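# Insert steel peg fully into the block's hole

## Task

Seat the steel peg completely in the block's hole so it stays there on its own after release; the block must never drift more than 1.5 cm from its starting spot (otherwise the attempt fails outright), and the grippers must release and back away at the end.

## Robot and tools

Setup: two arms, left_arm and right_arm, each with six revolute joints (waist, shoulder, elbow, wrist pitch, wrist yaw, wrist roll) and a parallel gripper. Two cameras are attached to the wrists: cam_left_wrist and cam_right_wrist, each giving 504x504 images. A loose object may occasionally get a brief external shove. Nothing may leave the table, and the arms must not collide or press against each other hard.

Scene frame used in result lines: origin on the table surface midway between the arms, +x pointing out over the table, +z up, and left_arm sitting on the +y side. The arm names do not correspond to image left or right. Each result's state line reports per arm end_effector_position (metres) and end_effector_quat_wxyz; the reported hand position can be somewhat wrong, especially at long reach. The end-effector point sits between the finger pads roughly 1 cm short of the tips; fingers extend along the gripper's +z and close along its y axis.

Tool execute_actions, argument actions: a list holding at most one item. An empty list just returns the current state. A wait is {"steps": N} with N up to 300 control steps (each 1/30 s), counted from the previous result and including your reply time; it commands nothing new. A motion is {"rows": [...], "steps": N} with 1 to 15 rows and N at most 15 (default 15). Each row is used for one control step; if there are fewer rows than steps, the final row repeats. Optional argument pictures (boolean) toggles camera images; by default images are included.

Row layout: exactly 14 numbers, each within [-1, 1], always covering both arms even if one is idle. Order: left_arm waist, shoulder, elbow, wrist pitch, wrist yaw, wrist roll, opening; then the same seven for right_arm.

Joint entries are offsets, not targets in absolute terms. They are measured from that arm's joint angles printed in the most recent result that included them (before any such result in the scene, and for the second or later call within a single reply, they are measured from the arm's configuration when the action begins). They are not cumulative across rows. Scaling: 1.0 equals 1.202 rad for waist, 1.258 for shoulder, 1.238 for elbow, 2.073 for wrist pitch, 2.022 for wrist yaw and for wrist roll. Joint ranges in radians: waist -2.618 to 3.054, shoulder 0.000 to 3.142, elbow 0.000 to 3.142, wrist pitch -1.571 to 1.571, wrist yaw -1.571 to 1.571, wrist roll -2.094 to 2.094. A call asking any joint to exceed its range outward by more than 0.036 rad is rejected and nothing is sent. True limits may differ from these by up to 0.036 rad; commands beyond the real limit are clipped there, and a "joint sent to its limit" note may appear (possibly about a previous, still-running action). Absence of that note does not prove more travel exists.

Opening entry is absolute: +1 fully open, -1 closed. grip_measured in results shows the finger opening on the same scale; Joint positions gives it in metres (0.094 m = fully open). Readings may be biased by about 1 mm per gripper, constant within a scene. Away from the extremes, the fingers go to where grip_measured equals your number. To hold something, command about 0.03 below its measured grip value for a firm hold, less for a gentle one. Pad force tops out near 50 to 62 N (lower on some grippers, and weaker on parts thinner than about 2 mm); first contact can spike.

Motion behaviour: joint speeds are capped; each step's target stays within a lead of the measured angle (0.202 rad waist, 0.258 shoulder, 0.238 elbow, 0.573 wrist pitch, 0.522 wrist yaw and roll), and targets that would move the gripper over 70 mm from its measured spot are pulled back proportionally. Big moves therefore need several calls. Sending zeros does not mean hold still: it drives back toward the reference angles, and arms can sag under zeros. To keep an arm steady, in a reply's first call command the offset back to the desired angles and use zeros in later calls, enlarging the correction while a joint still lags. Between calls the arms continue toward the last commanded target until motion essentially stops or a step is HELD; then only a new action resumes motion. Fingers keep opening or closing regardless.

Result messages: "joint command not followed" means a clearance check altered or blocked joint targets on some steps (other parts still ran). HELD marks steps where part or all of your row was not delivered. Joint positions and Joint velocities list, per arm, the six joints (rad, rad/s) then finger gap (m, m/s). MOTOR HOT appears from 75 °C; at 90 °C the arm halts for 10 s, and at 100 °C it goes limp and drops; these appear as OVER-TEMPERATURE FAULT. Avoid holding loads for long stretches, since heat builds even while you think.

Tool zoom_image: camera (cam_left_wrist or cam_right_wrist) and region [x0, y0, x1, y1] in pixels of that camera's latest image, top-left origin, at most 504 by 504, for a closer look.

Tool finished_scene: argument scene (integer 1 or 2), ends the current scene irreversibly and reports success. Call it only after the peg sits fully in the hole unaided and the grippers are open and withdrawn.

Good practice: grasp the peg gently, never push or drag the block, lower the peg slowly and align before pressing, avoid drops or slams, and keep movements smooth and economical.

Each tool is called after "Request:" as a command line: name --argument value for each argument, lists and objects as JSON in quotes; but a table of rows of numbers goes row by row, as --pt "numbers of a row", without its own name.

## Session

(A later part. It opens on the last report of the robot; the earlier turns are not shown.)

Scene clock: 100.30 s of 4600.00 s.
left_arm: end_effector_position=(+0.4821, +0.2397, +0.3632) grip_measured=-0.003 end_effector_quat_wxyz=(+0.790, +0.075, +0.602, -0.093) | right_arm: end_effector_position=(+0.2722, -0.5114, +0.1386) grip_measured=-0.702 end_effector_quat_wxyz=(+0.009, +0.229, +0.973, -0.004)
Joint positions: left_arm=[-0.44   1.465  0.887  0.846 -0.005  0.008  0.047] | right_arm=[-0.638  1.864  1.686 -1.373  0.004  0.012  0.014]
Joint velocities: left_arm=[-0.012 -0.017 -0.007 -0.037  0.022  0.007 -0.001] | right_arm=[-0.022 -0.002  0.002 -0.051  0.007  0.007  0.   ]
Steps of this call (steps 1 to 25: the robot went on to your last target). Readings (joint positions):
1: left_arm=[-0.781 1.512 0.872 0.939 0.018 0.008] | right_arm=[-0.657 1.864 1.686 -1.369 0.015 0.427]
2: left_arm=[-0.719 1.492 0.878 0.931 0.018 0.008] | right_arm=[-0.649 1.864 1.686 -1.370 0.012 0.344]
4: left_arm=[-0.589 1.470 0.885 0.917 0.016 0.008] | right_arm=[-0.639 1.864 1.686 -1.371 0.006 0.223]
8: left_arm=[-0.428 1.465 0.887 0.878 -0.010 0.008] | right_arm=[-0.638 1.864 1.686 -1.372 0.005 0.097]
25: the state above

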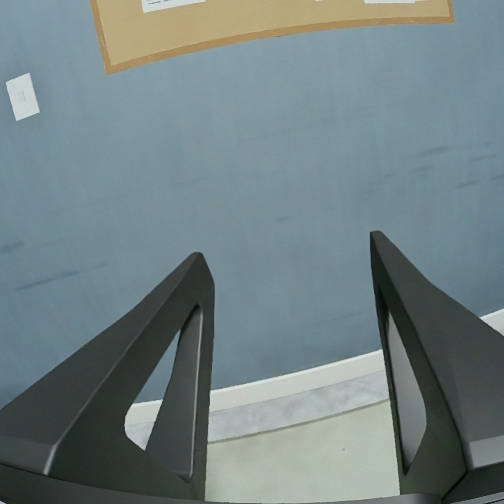

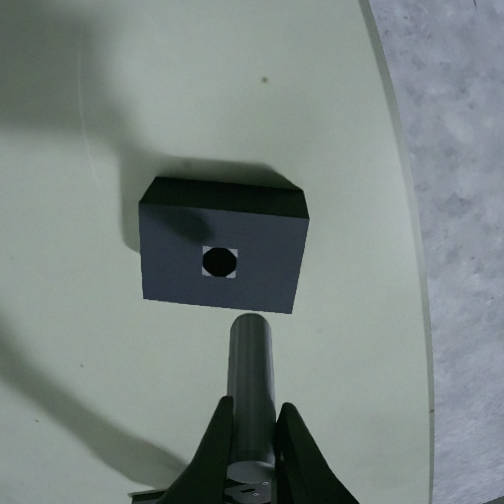

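Request:
execute_actions --actions '[{"rows":[[0,0,0,0,0,0,0,0.042,0.045,-0.032,0.03,-0.004,0,-0.75]]}]' --pictures false

Request:
execute_actions --actions '[{"steps":8}]'

Request:
zoom_image --camera "cam_right_wrist" --region '[190,250,310,370]'

Scene clock: 109.87 s of 4600.00 s.
left_arm: end_effector_position=(+0.4821, +0.2397, +0.3631) grip_measured=-0.003 end_effector_quat_wxyz=(+0.790, +0.075, +0.602, -0.093) | right_arm: end_effector_position=(+0.2857, -0.4977, +0.1116) grip_measured=-0.702 end_effector_quat_wxyz=(-0.008, +0.205, +0.979, +0.002)
Joint positions: left_arm=[-0.44   1.465  0.887  0.845 -0.005  0.008  0.047] | right_arm=[-0.59   1.925  1.66  -1.322  0.     0.011  0.014]
Joint velocities: left_arm=[-0.002  0.007 -0.007 -0.051 -0.022 -0.051  0.   ] | right_arm=[-0.002  0.002  0.007 -0.022  0.051 -0.022 -0.001]
Steps of this call (steps 1 to 30: the robot went on to your last target; steps 31 to 90: nothing new was sent; then 6.07 s passed at rest; steps 91 to 105: all 15 steps of this action). Readings (joint positions):
91: left_arm=[-0.440 1.465 0.887 0.845 -0.005 0.008] | right_arm=[-0.634 1.868 1.684 -1.369 0.006 0.011]
92: left_arm=[-0.440 1.465 0.887 0.845 -0.005 0.008] | right_arm=[-0.627 1.873 1.683 -1.360 0.006 0.011]
94: left_arm=[-0.440 1.465 0.887 0.845 -0.005 0.008] | right_arm=[-0.607 1.893 1.676 -1.344 0.005 0.011]
98: left_arm=[-0.440 1.465 0.887 0.845 -0.005 0.008] | right_arm=[-0.590 1.923 1.662 -1.328 0.000 0.011]
105: the state above

Scene clock: 110.13 s of 4600.00 s.
left_arm: end_effector_position=(+0.4821, +0.2397, +0.3631) grip_measured=-0.003 end_effector_quat_wxyz=(+0.790, +0.075, +0.602, -0.093) | right_arm: end_effector_position=(+0.2860, -0.4979, +0.1116) grip_measured=-0.702 end_effector_quat_wxyz=(-0.007, +0.205, +0.979, +0.001)
Joint positions: left_arm=[-0.44   1.465  0.887  0.845 -0.005  0.008  0.047] | right_arm=[-0.59   1.925  1.66  -1.321  0.     0.011  0.014]
Joint velocities: left_arm=[-0.002  0.017 -0.012  0.081  0.022 -0.007  0.   ] | right_arm=[-0.007 -0.007  0.007 -0.037  0.007 -0.037  0.   ]
Steps of this call (steps 1 to 8: the robot went on to your last target). Readings (joint positions):
1: left_arm=[-0.440 1.465 0.887 0.845 -0.005 0.008] | right_arm=[-0.590 1.925 1.660 -1.321 0.000 0.011]
2: left_arm=[-0.440 1.465 0.887 0.845 -0.005 0.008] | right_arm=[-0.590 1.925 1.660 -1.321 0.000 0.011]
4: left_arm=[-0.440 1.465 0.887 0.845 -0.005 0.008] | right_arm=[-0.590 1.925 1.660 -1.321 0.000 0.011]
8: the state above

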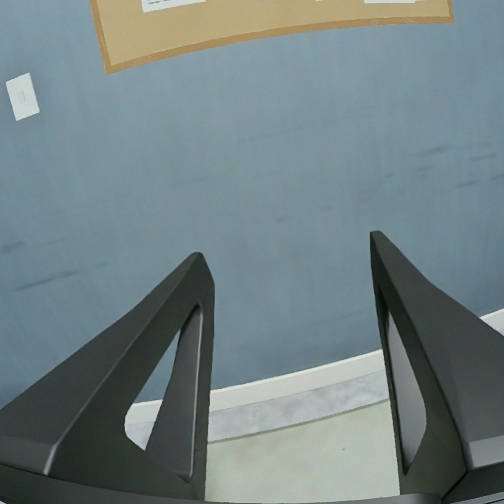

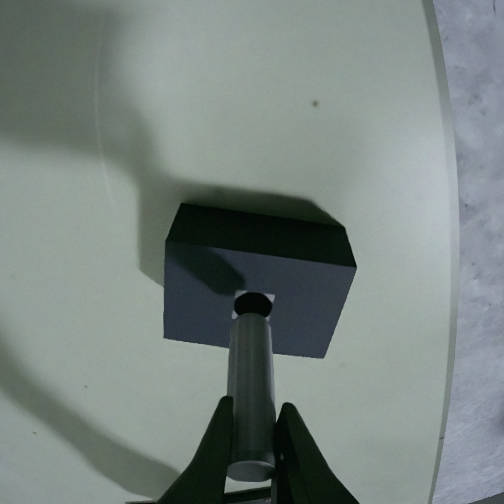

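Region (190, 250, 310, 370) of cam_right_wrist's 504x504 image, scaled by 4.200, with more detail than that image has.

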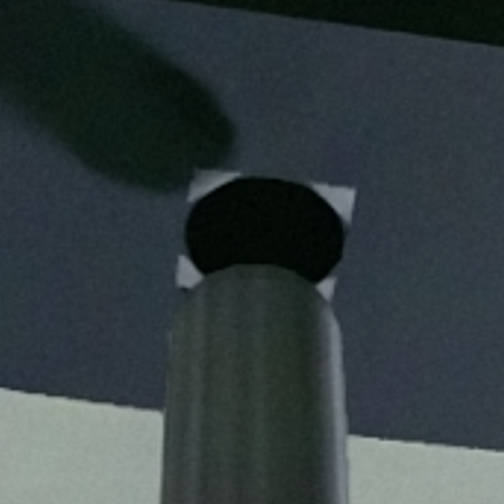

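Request:
execute_actions --actions '[{"rows":[[0,0,0,0,0,0,0,0,-0.008,-0.035,0.023,0.005,0,-0.75]]}]' --pictures false

Request:
execute_actions --actions '[{"steps":8}]'

Request:
zoom_image --camera "cam_right_wrist" --region '[190,250,310,370]'

Scene clock: 126.43 s of 4600.00 s.
left_arm: end_effector_position=(+0.4821, +0.2397, +0.3631) grip_measured=-0.003 end_effector_quat_wxyz=(+0.790, +0.075, +0.602, -0.093) | right_arm: end_effector_position=(+0.2882, -0.4994, +0.1056) grip_measured=-0.702 end_effector_quat_wxyz=(-0.001, +0.205, +0.979, -0.001)
Joint positions: left_arm=[-0.44   1.465  0.887  0.845 -0.005  0.008  0.047] | right_arm=[-0.59   1.924  1.635 -1.284  0.003  0.011  0.014]
Joint velocities: left_arm=[-0.007 -0.007  0.007  0.066 -0.007 -0.007  0.   ] | right_arm=[ 0.002 -0.007  0.007 -0.022  0.037 -0.066  0.001]
Steps of this call (steps 1 to 15: the robot went on to your last target; steps 16 to 90: nothing new was sent; then 12.80 s passed at rest; steps 91 to 105: all 15 steps of this action). Readings (joint positions):
91: left_arm=[-0.440 1.465 0.887 0.845 -0.005 0.008] | right_arm=[-0.590 1.925 1.656 -1.315 0.000 0.011]
92: left_arm=[-0.440 1.465 0.887 0.845 -0.005 0.008] | right_arm=[-0.590 1.924 1.651 -1.308 0.001 0.011]
94: left_arm=[-0.440 1.465 0.887 0.845 -0.005 0.008] | right_arm=[-0.590 1.924 1.640 -1.298 0.002 0.011]
98: left_arm=[-0.440 1.465 0.887 0.845 -0.005 0.008] | right_arm=[-0.590 1.924 1.635 -1.290 0.003 0.011]
105: the state above

Scene clock: 126.70 s of 4600.00 s.
left_arm: end_effector_position=(+0.4821, +0.2397, +0.3631) grip_measured=-0.003 end_effector_quat_wxyz=(+0.790, +0.075, +0.602, -0.093) | right_arm: end_effector_position=(+0.2884, -0.4995, +0.1056) grip_measured=-0.702 end_effector_quat_wxyz=(-0.001, +0.205, +0.979, -0.001)
Joint positions: left_arm=[-0.44   1.465  0.887  0.845 -0.005  0.008  0.047] | right_arm=[-0.59   1.924  1.635 -1.283  0.003  0.011  0.014]
Joint velocities: left_arm=[-0.002  0.007  0.002 -0.081  0.007  0.037 -0.   ] | right_arm=[-0.002  0.002  0.012  0.022 -0.007  0.007 -0.   ]
Steps of this call (steps 1 to 8: the robot went on to your last target). Readings (joint positions):
1: left_arm=[-0.440 1.465 0.887 0.845 -0.005 0.008] | right_arm=[-0.590 1.924 1.635 -1.284 0.003 0.011]
2: left_arm=[-0.440 1.465 0.887 0.845 -0.005 0.008] | right_arm=[-0.590 1.924 1.635 -1.284 0.003 0.011]
4: left_arm=[-0.440 1.465 0.887 0.845 -0.005 0.008] | right_arm=[-0.590 1.924 1.635 -1.283 0.003 0.011]
8: the state above

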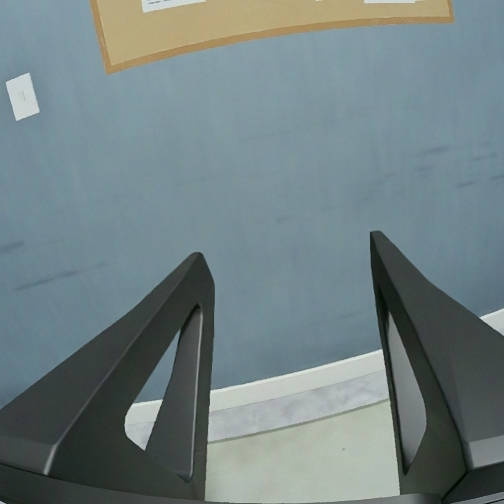

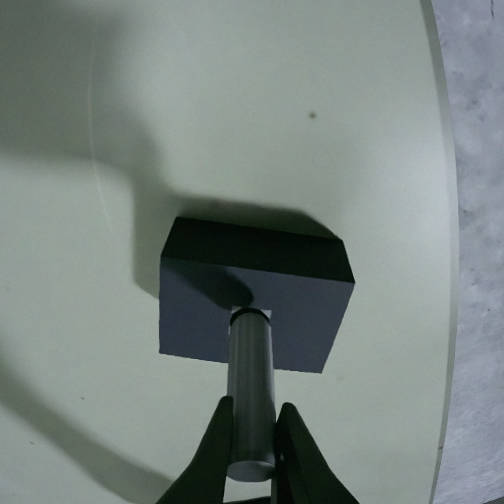

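Region (190, 250, 310, 370) of cam_right_wrist's 504x504 image, scaled by 4.200, with more detail than that image has.

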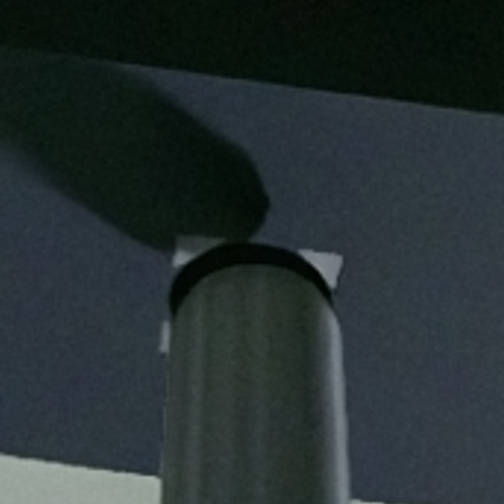

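Request:
execute_actions --actions '[{"rows":[[0,0,0,0,0,0,0,0,-0.008,-0.029,0.009,0,0,-0.75]]}]'

Request:
zoom_image --camera "cam_right_wrist" --region '[190,250,310,370]'

Scene clock: 133.20 s of 4600.00 s.
left_arm: end_effector_position=(+0.4821, +0.2397, +0.3631) grip_measured=-0.003 end_effector_quat_wxyz=(+0.790, +0.075, +0.602, -0.093) | right_arm: end_effector_position=(+0.2863, -0.4986, +0.1013) grip_measured=-0.702 end_effector_quat_wxyz=(-0.005, +0.205, +0.979, -0.001)
Joint positions: left_arm=[-0.44   1.465  0.887  0.845 -0.005  0.008  0.047] | right_arm=[-0.59   1.924  1.618 -1.274  0.003  0.011  0.014]
Joint velocities: left_arm=[-0.007 -0.002  0.007  0.051 -0.022  0.007 -0.001] | right_arm=[ 0.002  0.002 -0.007  0.007  0.051  0.037 -0.001]
Steps of this call (steps 1 to 15: the robot went on to your last target; steps 16 to 90: nothing new was sent; then 3.00 s passed at rest; steps 91 to 105: all 15 steps of this action). Readings (joint positions):
91: left_arm=[-0.440 1.465 0.887 0.845 -0.005 0.008] | right_arm=[-0.590 1.924 1.633 -1.281 0.003 0.011]
92: left_arm=[-0.440 1.465 0.887 0.845 -0.005 0.008] | right_arm=[-0.590 1.924 1.630 -1.279 0.003 0.011]
94: left_arm=[-0.440 1.465 0.887 0.845 -0.005 0.008] | right_arm=[-0.590 1.924 1.622 -1.276 0.003 0.011]
98: left_arm=[-0.440 1.465 0.887 0.845 -0.005 0.008] | right_arm=[-0.590 1.924 1.618 -1.276 0.003 0.011]
105: the state above

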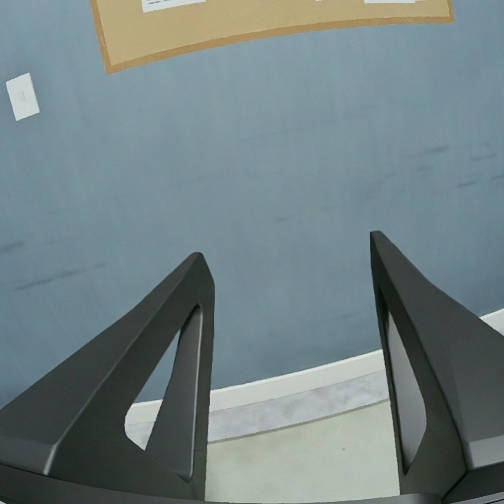

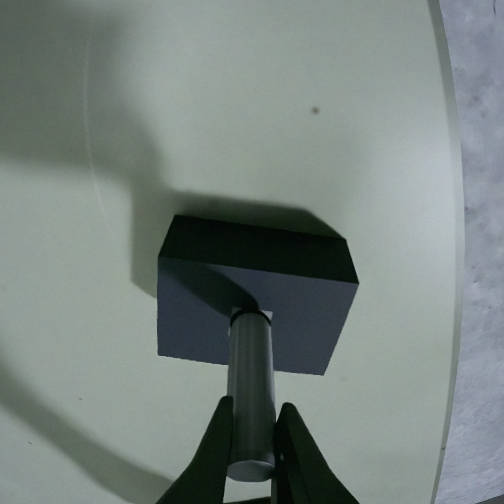

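Region (190, 250, 310, 370) of cam_right_wrist's 504x504 image, scaled by 4.200, with more detail than that image has.

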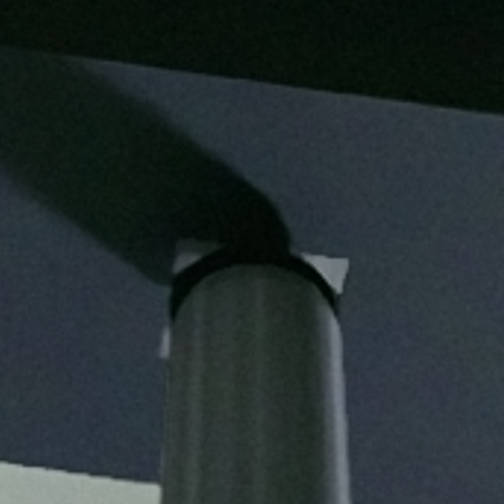

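Looks good; continue down.

Request:
execute_actions --actions '[{"rows":[[0,0,0,0,0,0,0,0,-0.005,-0.02,0.003,0,0,-0.75],[0,0,0,0,0,0,0,0,-0.005,-0.025,0.006,0,0,-0.75],[0,0,0,0,0,0,0,0,-0.005,-0.03,0.01,0,0,-0.75],[0,0,0,0,0,0,0,0,-0.005,-0.035,0.013,0,0,-0.75],[0,0,0,0,0,0,0,0,-0.005,-0.04,0.016,0,0,-0.75],[0,0,0,0,0,0,0,0,-0.005,-0.045,0.02,0,0,-0.75],[0,0,0,0,0,0,0,0,-0.005,-0.05,0.024,0,0,-0.75]]}]'

Request:
zoom_image --camera "cam_right_wrist" --region '[190,250,310,370]'

Scene clock: 141.23 s of 4600.00 s.
left_arm: end_effector_position=(+0.4821, +0.2397, +0.3631) grip_measured=-0.003 end_effector_quat_wxyz=(+0.790, +0.075, +0.602, -0.093) | right_arm: end_effector_position=(+0.2834, -0.4974, +0.0936) grip_measured=-0.702 end_effector_quat_wxyz=(-0.009, +0.205, +0.979, +0.000)
Joint positions: left_arm=[-0.44   1.465  0.887  0.845 -0.005  0.008  0.047] | right_arm=[-0.59   1.922  1.585 -1.251  0.003  0.011  0.014]
Joint velocities: left_arm=[-0.002 -0.007 -0.017 -0.022  0.007 -0.007 -0.   ] | right_arm=[ 0.012  0.002  0.007 -0.007 -0.095  0.007 -0.   ]
Steps of this call (steps 1 to 15: the robot went on to your last target; steps 16 to 90: nothing new was sent; then 4.53 s passed at rest; steps 91 to 105: all 15 steps of this action). Readings (joint positions):
91: left_arm=[-0.440 1.465 0.887 0.845 -0.005 0.008] | right_arm=[-0.590 1.924 1.618 -1.274 0.003 0.011]
92: left_arm=[-0.440 1.465 0.887 0.845 -0.005 0.008] | right_arm=[-0.590 1.924 1.618 -1.274 0.003 0.011]
94: left_arm=[-0.440 1.465 0.887 0.845 -0.005 0.008] | right_arm=[-0.590 1.924 1.611 -1.268 0.003 0.011]
98: left_arm=[-0.440 1.465 0.887 0.845 -0.005 0.008] | right_arm=[-0.590 1.923 1.586 -1.255 0.003 0.011]
105: the state above

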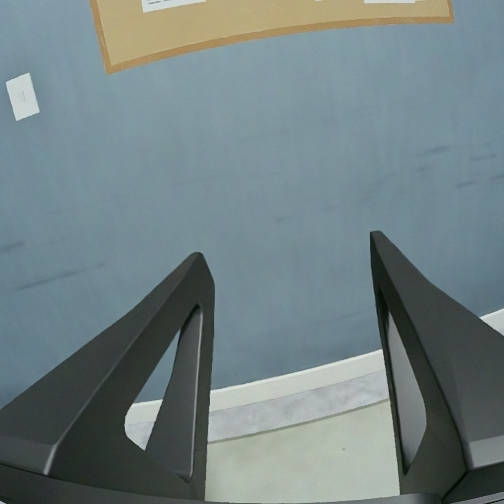

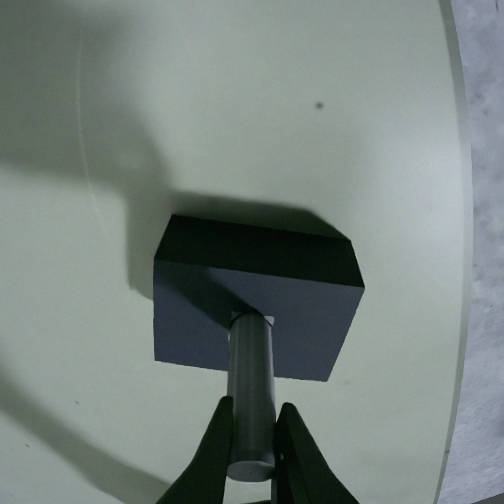

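Region (190, 250, 310, 370) of cam_right_wrist's 504x504 image, scaled by 4.200, with more detail than that image has.

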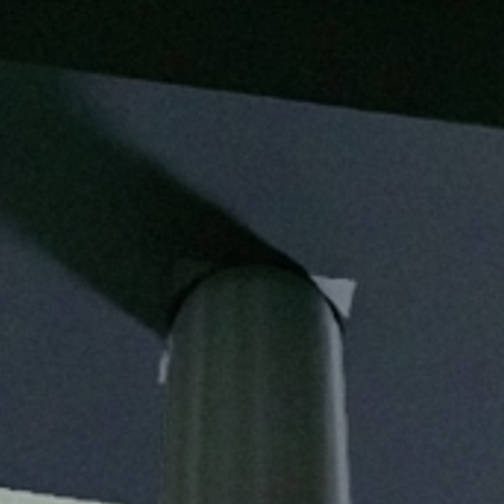

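Request:
execute_actions --actions '[{"rows":[[0,0,0,0,0,0,0,0,0,-0.02,-0.004,0.003,0,-0.75],[0,0,0,0,0,0,0,0,0,-0.025,-0.004,0.003,0,-0.75],[0,0,0,0,0,0,0,0,0,-0.03,-0.004,0.003,0,-0.75],[0,0,0,0,0,0,0,0,0,-0.035,-0.004,0.003,0,-0.75],[0,0,0,0,0,0,0,0,0,-0.04,0,0.003,0,-0.75],[0,0,0,0,0,0,0,0,0,-0.045,0.003,0.003,0,-0.75]]}]'

Request:
zoom_image --camera "cam_right_wrist" --region '[190,250,310,370]'

Scene clock: 150.40 s of 4600.00 s.
left_arm: end_effector_position=(+0.4821, +0.2397, +0.3631) grip_measured=-0.003 end_effector_quat_wxyz=(+0.790, +0.075, +0.602, -0.093) | right_arm: end_effector_position=(+0.2818, -0.4967, +0.0932) grip_measured=-0.702 end_effector_quat_wxyz=(-0.008, +0.205, +0.979, +0.000)
Joint positions: left_arm=[-0.44   1.465  0.887  0.845 -0.005  0.008  0.047] | right_arm=[-0.59   1.914  1.572 -1.245  0.003  0.011  0.014]
Joint velocities: left_arm=[-0.012 -0.007 -0.002  0.066 -0.037  0.007 -0.   ] | right_arm=[ 0.002  0.012 -0.007  0.022 -0.051 -0.051 -0.001]
Steps of this call (steps 1 to 15: the robot went on to your last target; steps 16 to 90: nothing new was sent; then 5.67 s passed at rest; steps 91 to 105: all 15 steps of this action). Readings (joint positions):
91: left_arm=[-0.440 1.465 0.887 0.845 -0.005 0.008] | right_arm=[-0.590 1.922 1.585 -1.252 0.003 0.011]
92: left_arm=[-0.440 1.465 0.887 0.845 -0.005 0.008] | right_arm=[-0.590 1.922 1.585 -1.253 0.003 0.011]
94: left_arm=[-0.440 1.465 0.887 0.845 -0.005 0.008] | right_arm=[-0.590 1.922 1.584 -1.253 0.003 0.011]
98: left_arm=[-0.440 1.465 0.887 0.845 -0.005 0.008] | right_arm=[-0.590 1.915 1.573 -1.246 0.003 0.011]
105: the state above

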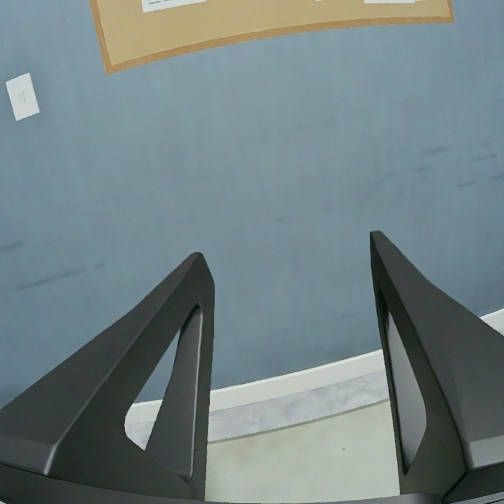

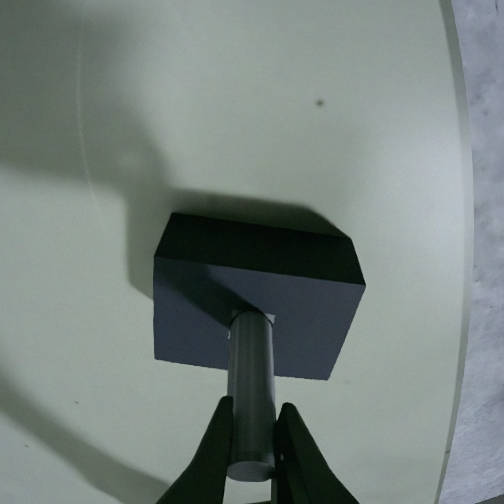

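Region (190, 250, 310, 370) of cam_right_wrist's 504x504 image, scaled by 4.200, with more detail than that image has.

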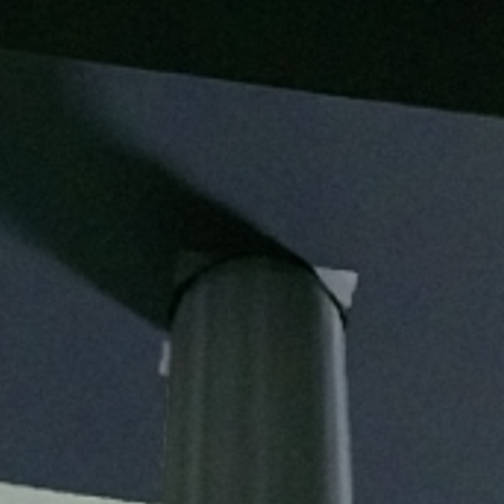

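Request:
execute_actions --actions '[{"rows":[[0,0,0,0,0,0,0,0,0,0,0,0.006,0,-0.76],[0,0,0,0,0,0,0,0,0,0,0,0.006,0,-0.76],[0,0,0,0,0,0,0,0,0,0,0,0.006,0,-0.76],[0,0,0,0,0,0,0,0,0.01,-0.02,0,0.006,0,-0.76],[0,0,0,0,0,0,0,0,0.012,-0.03,0.003,0.006,0,-0.76],[0,0,0,0,0,0,0,0,0.015,-0.04,0.006,0.006,0,-0.76],[0,0,0,0,0,0,0,0,0.02,-0.05,0.012,0.006,0,-0.76]]}]'

Request:
zoom_image --camera "cam_right_wrist" --region '[190,250,310,370]'

Scene clock: 158.43 s of 4600.00 s.
left_arm: end_effector_position=(+0.4821, +0.2397, +0.3631) grip_measured=-0.003 end_effector_quat_wxyz=(+0.790, +0.075, +0.602, -0.093) | right_arm: end_effector_position=(+0.2816, -0.4967, +0.0927) grip_measured=-0.702 end_effector_quat_wxyz=(-0.006, +0.205, +0.979, -0.000)
Joint positions: left_arm=[-0.44   1.465  0.887  0.845 -0.005  0.008  0.047] | right_arm=[-0.59   1.91   1.565 -1.238  0.003  0.011  0.014]
Joint velocities: left_arm=[ 0.012  0.002  0.002  0.051 -0.051  0.007 -0.001] | right_arm=[ 0.007 -0.002 -0.017  0.022  0.022 -0.007  0.   ]
Steps of this call (steps 1 to 15: the robot went on to your last target; steps 16 to 90: nothing new was sent; then 4.53 s passed at rest; steps 91 to 105: all 15 steps of this action). Readings (joint positions):
91: left_arm=[-0.440 1.465 0.887 0.845 -0.005 0.008] | right_arm=[-0.590 1.913 1.572 -1.244 0.003 0.011]
92: left_arm=[-0.440 1.465 0.887 0.845 -0.005 0.008] | right_arm=[-0.590 1.913 1.572 -1.244 0.003 0.011]
94: left_arm=[-0.440 1.465 0.887 0.845 -0.005 0.008] | right_arm=[-0.590 1.913 1.572 -1.244 0.003 0.011]
98: left_arm=[-0.440 1.465 0.887 0.845 -0.005 0.008] | right_arm=[-0.590 1.912 1.566 -1.240 0.003 0.011]
105: the state above

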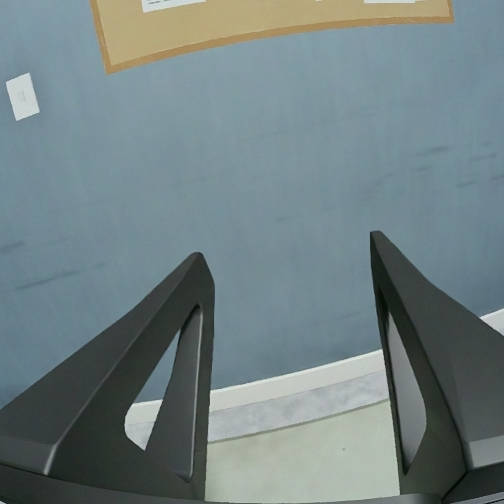

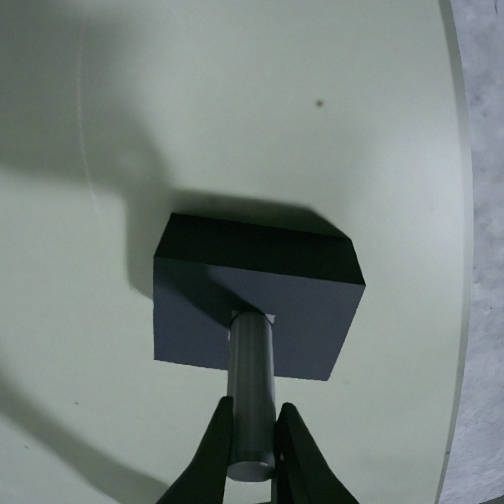

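Region (190, 250, 310, 370) of cam_right_wrist's 504x504 image, scaled by 4.200, with more detail than that image has.

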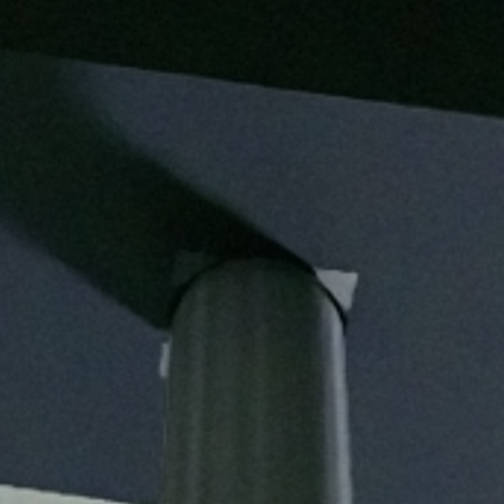

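Request:
execute_actions --actions '[{"rows":[[0,0,0,0,0,0,0,-0.006,0,-0.03,-0.01,0.008,0.04,-0.76],[0,0,0,0,0,0,0,-0.006,0,-0.03,-0.01,0.008,0.04,-0.76],[0,0,0,0,0,0,0,-0.006,0,-0.03,-0.01,0.008,0.04,-0.76],[0,0,0,0,0,0,0,-0.006,0,-0.03,-0.012,0.008,-0.04,-0.76],[0,0,0,0,0,0,0,-0.006,0,-0.03,-0.012,0.008,-0.04,-0.76],[0,0,0,0,0,0,0,-0.006,0,-0.03,-0.012,0.008,-0.04,-0.76],[0,0,0,0,0,0,0,-0.006,0,-0.03,-0.014,0.008,-0.04,-0.76],[0,0,0,0,0,0,0,-0.006,0,-0.035,-0.014,0.008,0.04,-0.76],[0,0,0,0,0,0,0,-0.006,0,-0.035,-0.014,0.008,0.04,-0.76],[0,0,0,0,0,0,0,-0.006,0,-0.035,-0.014,0.008,0.04,-0.76],[0,0,0,0,0,0,0,-0.006,0,-0.035,-0.01,0.008,0,-0.76]]}]'

Request:
zoom_image --camera "cam_right_wrist" --region '[190,250,310,370]'

Scene clock: 168.57 s of 4600.00 s.
left_arm: end_effector_position=(+0.4821, +0.2397, +0.3631) grip_measured=-0.003 end_effector_quat_wxyz=(+0.790, +0.075, +0.602, -0.093) | right_arm: end_effector_position=(+0.2777, -0.4958, +0.0900) grip_measured=-0.702 end_effector_quat_wxyz=(-0.013, +0.211, +0.977, -0.001)
Joint positions: left_arm=[-0.44   1.465  0.887  0.845 -0.005  0.008  0.047] | right_arm=[-0.59   1.907  1.55  -1.238  0.008  0.024  0.014]
Joint velocities: left_arm=[-0.012  0.007 -0.012 -0.051 -0.007 -0.051 -0.   ] | right_arm=[-0.007 -0.007 -0.007 -0.022 -0.037 -0.037 -0.001]
Steps of this call (steps 1 to 15: the robot went on to your last target; steps 16 to 90: nothing new was sent; then 6.63 s passed at rest; steps 91 to 105: all 15 steps of this action). Readings (joint positions):
91: left_arm=[-0.440 1.465 0.887 0.845 -0.005 0.008] | right_arm=[-0.590 1.908 1.565 -1.238 0.004 0.022]
92: left_arm=[-0.440 1.465 0.887 0.845 -0.005 0.008] | right_arm=[-0.590 1.907 1.564 -1.240 0.005 0.034]
94: left_arm=[-0.440 1.465 0.887 0.845 -0.005 0.008] | right_arm=[-0.590 1.907 1.556 -1.239 0.006 0.029]
98: left_arm=[-0.440 1.465 0.887 0.845 -0.005 0.008] | right_arm=[-0.590 1.907 1.552 -1.239 0.007 -0.001]
105: the state above

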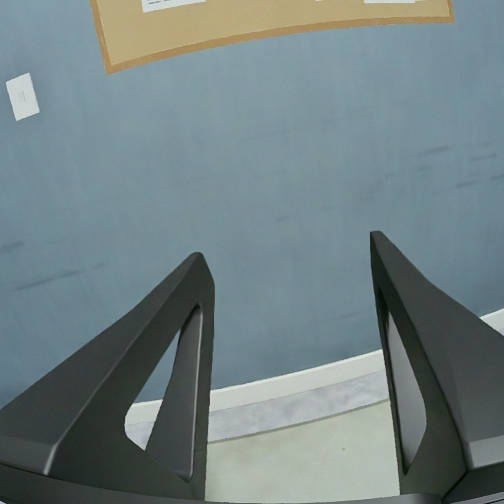

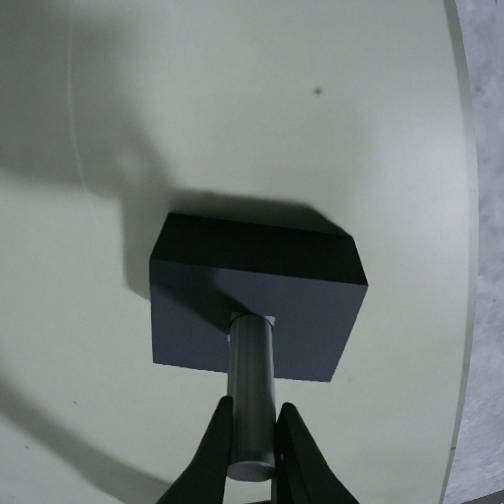

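Region (190, 250, 310, 370) of cam_right_wrist's 504x504 image, scaled by 4.200, with more detail than that image has.

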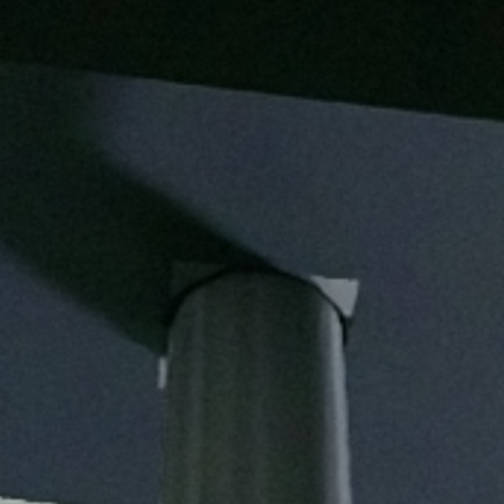

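Request:
execute_actions --actions '[{"rows":[[0,0,0,0,0,0,0,0,0.02,-0.02,0.005,0,0.03,-0.76],[0,0,0,0,0,0,0,0,0.02,-0.02,0.005,0,0.03,-0.76],[0,0,0,0,0,0,0,0,0.025,-0.025,0.008,0,0.03,-0.76],[0,0,0,0,0,0,0,0,0.025,-0.025,0.01,0,-0.04,-0.76],[0,0,0,0,0,0,0,0,0.03,-0.025,0.012,0,-0.04,-0.76],[0,0,0,0,0,0,0,0,0.03,-0.03,0.014,0,-0.04,-0.76],[0,0,0,0,0,0,0,0,0.035,-0.03,0.016,0,-0.04,-0.76],[0,0,0,0,0,0,0,0,0.035,-0.03,0.018,0,0.03,-0.76],[0,0,0,0,0,0,0,0,0.035,-0.03,0.018,0,0.03,-0.76],[0,0,0,0,0,0,0,0,0.035,-0.03,0.018,0,0.03,-0.76],[0,0,0,0,0,0,0,0,0.035,-0.03,0.018,0,-0.01,-0.76]]}]'

Scene clock: 177.13 s of 4600.00 s.
left_arm: end_effector_position=(+0.4821, +0.2397, +0.3631) grip_measured=-0.003 end_effector_quat_wxyz=(+0.790, +0.075, +0.602, -0.093) | right_arm: end_effector_position=(+0.2792, -0.4962, +0.0779) grip_measured=-0.702 end_effector_quat_wxyz=(-0.021, +0.210, +0.978, +0.001)
Joint positions: left_arm=[-0.44   1.465  0.887  0.845 -0.005  0.008  0.047] | right_arm=[-0.59   1.936  1.54  -1.216  0.006  0.021  0.014]
Joint velocities: left_arm=[-0.012 -0.002  0.022  0.066 -0.037  0.007  0.   ] | right_arm=[ 0.002  0.007  0.007 -0.022  0.051 -0.051  0.001]
Steps of this call (steps 1 to 15: the robot went on to your last target; steps 16 to 90: nothing new was sent; then 5.07 s passed at rest; steps 91 to 105: all 15 steps of this action). Readings (joint positions):
91: left_arm=[-0.440 1.465 0.887 0.845 -0.005 0.008] | right_arm=[-0.590 1.908 1.550 -1.236 0.008 0.030]
92: left_arm=[-0.440 1.465 0.887 0.845 -0.005 0.008] | right_arm=[-0.590 1.909 1.550 -1.234 0.008 0.039]
94: left_arm=[-0.440 1.465 0.887 0.845 -0.005 0.008] | right_arm=[-0.590 1.916 1.550 -1.232 0.008 0.033]
98: left_arm=[-0.440 1.465 0.887 0.845 -0.005 0.008] | right_arm=[-0.590 1.934 1.540 -1.217 0.006 0.005]
105: the state above

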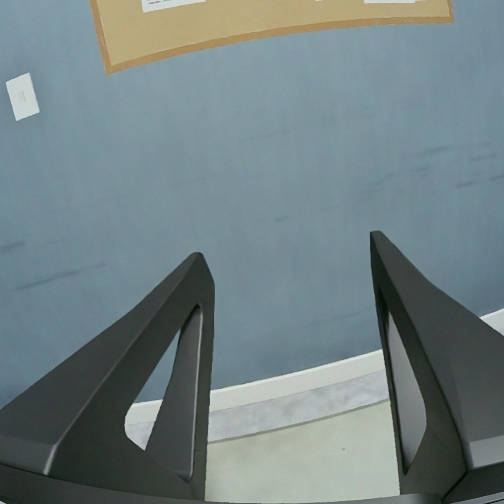

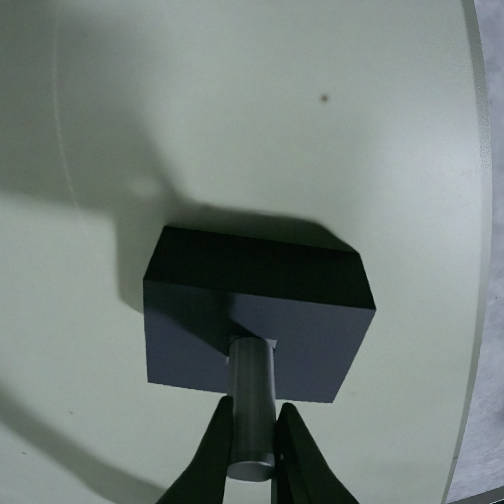

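In 15 mm. Continue with elbow, then release.

Request:
execute_actions --actions '[{"rows":[[0,0,0,0,0,0,0,0,0.005,-0.025,0.005,0,0,-0.76],[0,0,0,0,0,0,0,0,0.005,-0.03,0.008,0,0,-0.76],[0,0,0,0,0,0,0,0,0.005,-0.035,0.012,0,0,-0.76],[0,0,0,0,0,0,0,0,0.005,-0.04,0.016,0,0,-0.76],[0,0,0,0,0,0,0,0,0.005,-0.05,0.02,0,0,-0.76],[0,0,0,0,0,0,0,0,0.005,-0.06,0.026,0,0,-0.76],[0,0,0,0,0,0,0,0,0.005,-0.07,0.032,0,0,-0.76]]}]' --pictures false

Request:
execute_actions --actions '[{"rows":[[0,0,0,0,0,0,0,0,-0.008,0,0,0,0,-0.3]]}]'

Scene clock: 185.00 s of 4600.00 s.
left_arm: end_effector_position=(+0.4821, +0.2397, +0.3631) grip_measured=-0.003 end_effector_quat_wxyz=(+0.790, +0.075, +0.602, -0.093) | right_arm: end_effector_position=(+0.2779, -0.4955, +0.0690) grip_measured=-0.702 end_effector_quat_wxyz=(-0.017, +0.208, +0.978, +0.000)
Joint positions: left_arm=[-0.44   1.465  0.887  0.845 -0.005  0.008  0.047] | right_arm=[-0.59   1.928  1.494 -1.17   0.006  0.017  0.014]
Joint velocities: left_arm=[ 0.002  0.017  0.007  0.081  0.037  0.007 -0.001] | right_arm=[-0.007  0.002 -0.017  0.022  0.022  0.081  0.   ]
Steps of this call (steps 1 to 15: the robot went on to your last target; steps 16 to 90: nothing new was sent; then 4.37 s passed at rest; steps 91 to 105: all 15 steps of this action). Readings (joint positions):
91: left_arm=[-0.440 1.465 0.887 0.845 -0.005 0.008] | right_arm=[-0.590 1.936 1.540 -1.216 0.006 0.017]
92: left_arm=[-0.440 1.465 0.887 0.845 -0.005 0.008] | right_arm=[-0.590 1.936 1.540 -1.216 0.006 0.017]
94: left_arm=[-0.440 1.465 0.887 0.845 -0.005 0.008] | right_arm=[-0.590 1.935 1.536 -1.213 0.006 0.017]
98: left_arm=[-0.440 1.465 0.887 0.845 -0.005 0.008] | right_arm=[-0.590 1.928 1.506 -1.183 0.006 0.017]
105: the state above

Scene clock: 185.50 s of 4600.00 s.
left_arm: end_effector_position=(+0.4821, +0.2397, +0.3631) grip_measured=-0.003 end_effector_quat_wxyz=(+0.790, +0.075, +0.602, -0.093) | right_arm: end_effector_position=(+0.2779, -0.4955, +0.0695) grip_measured=-0.302 end_effector_quat_wxyz=(-0.016, +0.208, +0.978, +0.000)
Joint positions: left_arm=[-0.44   1.465  0.887  0.845 -0.005  0.008  0.047] | right_arm=[-0.59   1.927  1.494 -1.17   0.006  0.017  0.033]
Joint velocities: left_arm=[ 0.002  0.007 -0.007 -0.007 -0.037 -0.051 -0.001] | right_arm=[ 0.007 -0.002  0.012 -0.022 -0.022  0.022 -0.001]
Steps of this call (steps 1 to 15: all 15 steps of this action). Readings (joint positions):
1: left_arm=[-0.440 1.465 0.887 0.845 -0.005 0.008] | right_arm=[-0.590 1.927 1.494 -1.170 0.006 0.017]
2: left_arm=[-0.440 1.465 0.887 0.845 -0.005 0.008] | right_arm=[-0.590 1.927 1.494 -1.170 0.006 0.017]
4: left_arm=[-0.440 1.465 0.887 0.845 -0.005 0.008] | right_arm=[-0.590 1.927 1.494 -1.170 0.006 0.017]
8: left_arm=[-0.440 1.465 0.887 0.845 -0.005 0.008] | right_arm=[-0.590 1.927 1.494 -1.170 0.006 0.017]
15: the state above

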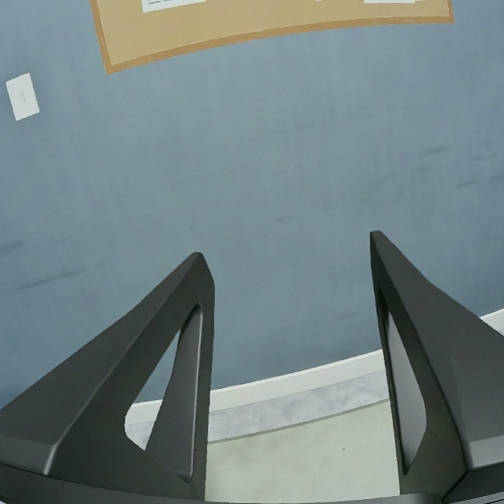

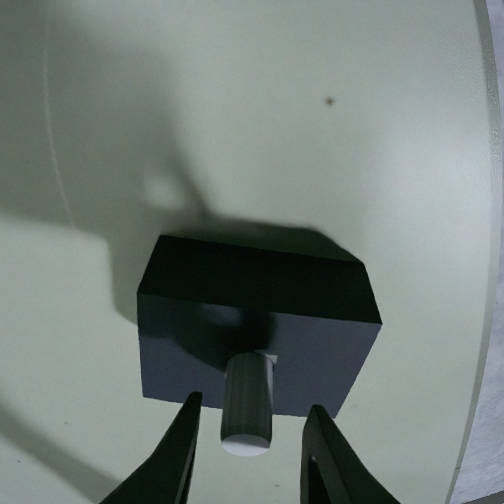

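Request:
execute_actions --actions '[{"rows":[[0,0,0,0,0,0,0,0,-0.008,0.09,-0.04,0,0,-0.3],[0,0,0,0,0,0,0,0,-0.008,0.09,-0.04,0,0,-0.3],[0,0,0,0,0,0,0,0,-0.008,0.09,-0.04,0,0,-0.3],[0,0,0,0,0,0,0,0,-0.008,0.09,-0.04,0,0,-0.3],[0,0,0,0,0,0,0,0,-0.008,0.09,-0.04,0,0,-0.3],[0,0,0,0,0,0,0,0,-0.008,0.09,-0.04,0,0,-0.3],[0,0,0,0,0,0,0,0,-0.008,0.09,-0.04,0,0,-0.3],[0,0,0,0,0,0,0,0,-0.008,0.09,-0.04,0,0,-1]]}]'

Request:
execute_actions --actions '[{"rows":[[0,0,0,0,0,0,0,0,0,-0.03,0.012,0,0,-1],[0,0,0,0,0,0,0,0,0,-0.04,0.02,0,0,-1],[0,0,0,0,0,0,0,0,0,-0.05,0.026,0,0,-1],[0,0,0,0,0,0,0,0,0,-0.06,0.032,0,0,-1],[0,0,0,0,0,0,0,0,0,-0.07,0.038,0,0,-1],[0,0,0,0,0,0,0,0,0,-0.085,0.044,0,0,-1],[0,0,0,0,0,0,0,0,0,-0.1,0.05,0,0,-1]]}]'

Request:
execute_actions --actions '[{"rows":[[0,0,0,0,0,0,0,0,-0.06,0.2,-0.13,0,0,-1]]}]'

Scene clock: 196.00 s of 4600.00 s.
left_arm: end_effector_position=(+0.4821, +0.2397, +0.3631) grip_measured=-0.003 end_effector_quat_wxyz=(+0.790, +0.075, +0.602, -0.093) | right_arm: end_effector_position=(+0.2873, -0.4995, +0.0954) grip_measured=-0.985 end_effector_quat_wxyz=(+0.001, +0.208, +0.978, -0.003)
Joint positions: left_arm=[-0.44   1.465  0.887  0.845 -0.005  0.008  0.047] | right_arm=[-0.59   1.918  1.587 -1.236  0.006  0.017  0.001]
Joint velocities: left_arm=[ 0.007 -0.017 -0.007  0.051  0.007  0.022 -0.   ] | right_arm=[-0.002 -0.002  0.012  0.007 -0.066 -0.066 -0.001]
Steps of this call (steps 1 to 15: the robot went on to your last target; steps 16 to 90: nothing new was sent; then 7.00 s passed at rest; steps 91 to 105: all 15 steps of this action). Readings (joint positions):
91: left_arm=[-0.440 1.465 0.887 0.845 -0.005 0.008] | right_arm=[-0.590 1.929 1.508 -1.186 0.006 0.017]
92: left_arm=[-0.440 1.465 0.887 0.845 -0.005 0.008] | right_arm=[-0.590 1.932 1.529 -1.202 0.006 0.017]
94: left_arm=[-0.440 1.465 0.887 0.845 -0.005 0.008] | right_arm=[-0.590 1.929 1.566 -1.213 0.006 0.017]
98: left_arm=[-0.440 1.465 0.887 0.845 -0.005 0.008] | right_arm=[-0.590 1.918 1.587 -1.221 0.006 0.017]
105: the state above

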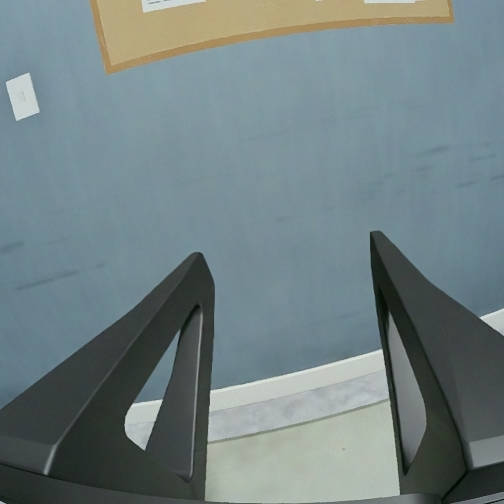

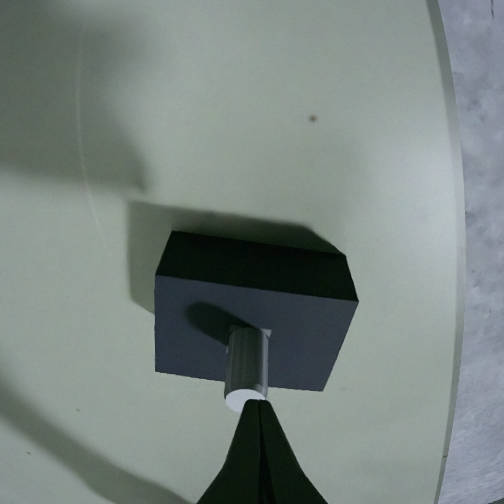

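Scene clock: 196.50 s of 4600.00 s.
left_arm: end_effector_position=(+0.4821, +0.2397, +0.3631) grip_measured=-0.003 end_effector_quat_wxyz=(+0.790, +0.075, +0.602, -0.093) | right_arm: end_effector_position=(+0.2839, -0.4982, +0.0739) grip_measured=-0.986 end_effector_quat_wxyz=(+0.004, +0.208, +0.978, -0.004)
Joint positions: left_arm=[-0.44   1.465  0.887  0.845 -0.005  0.008  0.047] | right_arm=[-0.59   1.91   1.49  -1.141  0.006  0.017  0.001]
Joint velocities: left_arm=[ 0.012 -0.002  0.007 -0.125 -0.066 -0.007 -0.001] | right_arm=[-0.007  0.017 -0.027  0.066  0.037  0.051 -0.001]
Steps of this call (steps 1 to 15: all 15 steps of this action). Readings (joint positions):
1: left_arm=[-0.440 1.465 0.887 0.845 -0.005 0.008] | right_arm=[-0.590 1.918 1.585 -1.234 0.006 0.017]
2: left_arm=[-0.440 1.465 0.887 0.845 -0.005 0.008] | right_arm=[-0.590 1.918 1.580 -1.228 0.006 0.017]
4: left_arm=[-0.440 1.465 0.887 0.845 -0.005 0.008] | right_arm=[-0.590 1.918 1.560 -1.211 0.006 0.017]
8: left_arm=[-0.440 1.465 0.887 0.845 -0.005 0.008] | right_arm=[-0.590 1.915 1.511 -1.175 0.006 0.017]
15: the state above

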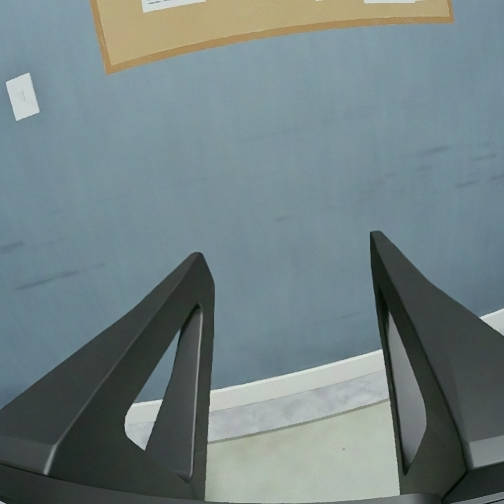

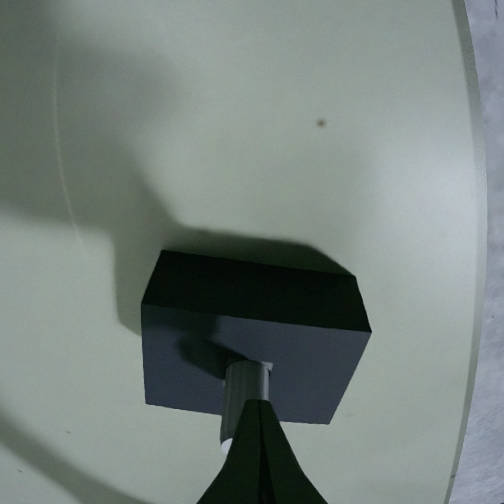

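Scene clock: 197.00 s of 4600.00 s.
left_arm: end_effector_position=(+0.4821, +0.2397, +0.3631) grip_measured=-0.003 end_effector_quat_wxyz=(+0.790, +0.075, +0.602, -0.093) | right_arm: end_effector_position=(+0.2847, -0.4985, +0.1647) grip_measured=-0.986 end_effector_quat_wxyz=(+0.046, +0.208, +0.977, -0.012)
Joint positions: left_arm=[-0.44   1.465  0.887  0.845 -0.005  0.008  0.047] | right_arm=[-0.59   1.823  1.733 -1.385  0.006  0.017  0.001]
Joint velocities: left_arm=[-0.002  0.007 -0.007 -0.037 -0.037 -0.081 -0.   ] | right_arm=[ 0.002  0.066  0.007 -0.095 -0.022 -0.081 -0.001]
Steps of this call (steps 1 to 15: all 15 steps of this action). Readings (joint positions):
1: left_arm=[-0.440 1.465 0.887 0.845 -0.005 0.008] | right_arm=[-0.590 1.913 1.518 -1.176 0.006 0.017]
2: left_arm=[-0.440 1.465 0.887 0.845 -0.005 0.008] | right_arm=[-0.590 1.916 1.563 -1.223 0.006 0.017]
4: left_arm=[-0.440 1.465 0.887 0.845 -0.005 0.008] | right_arm=[-0.590 1.896 1.656 -1.279 0.006 0.017]
8: left_arm=[-0.440 1.465 0.887 0.845 -0.005 0.008] | right_arm=[-0.590 1.818 1.730 -1.332 0.006 0.017]
15: the state above

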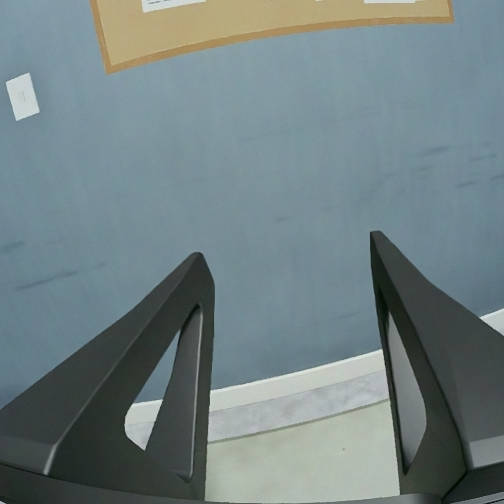

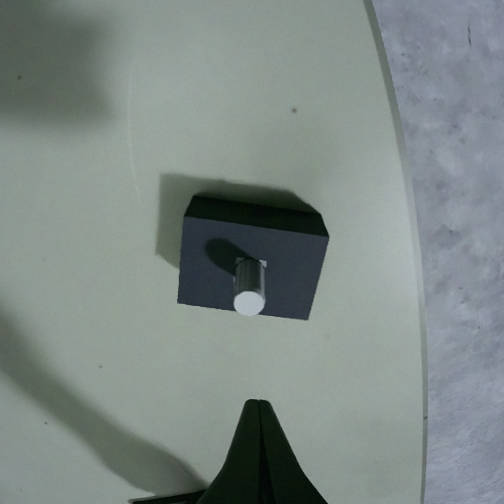

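Request:
finished_scene --scene 2

The scene is finished: the task was done.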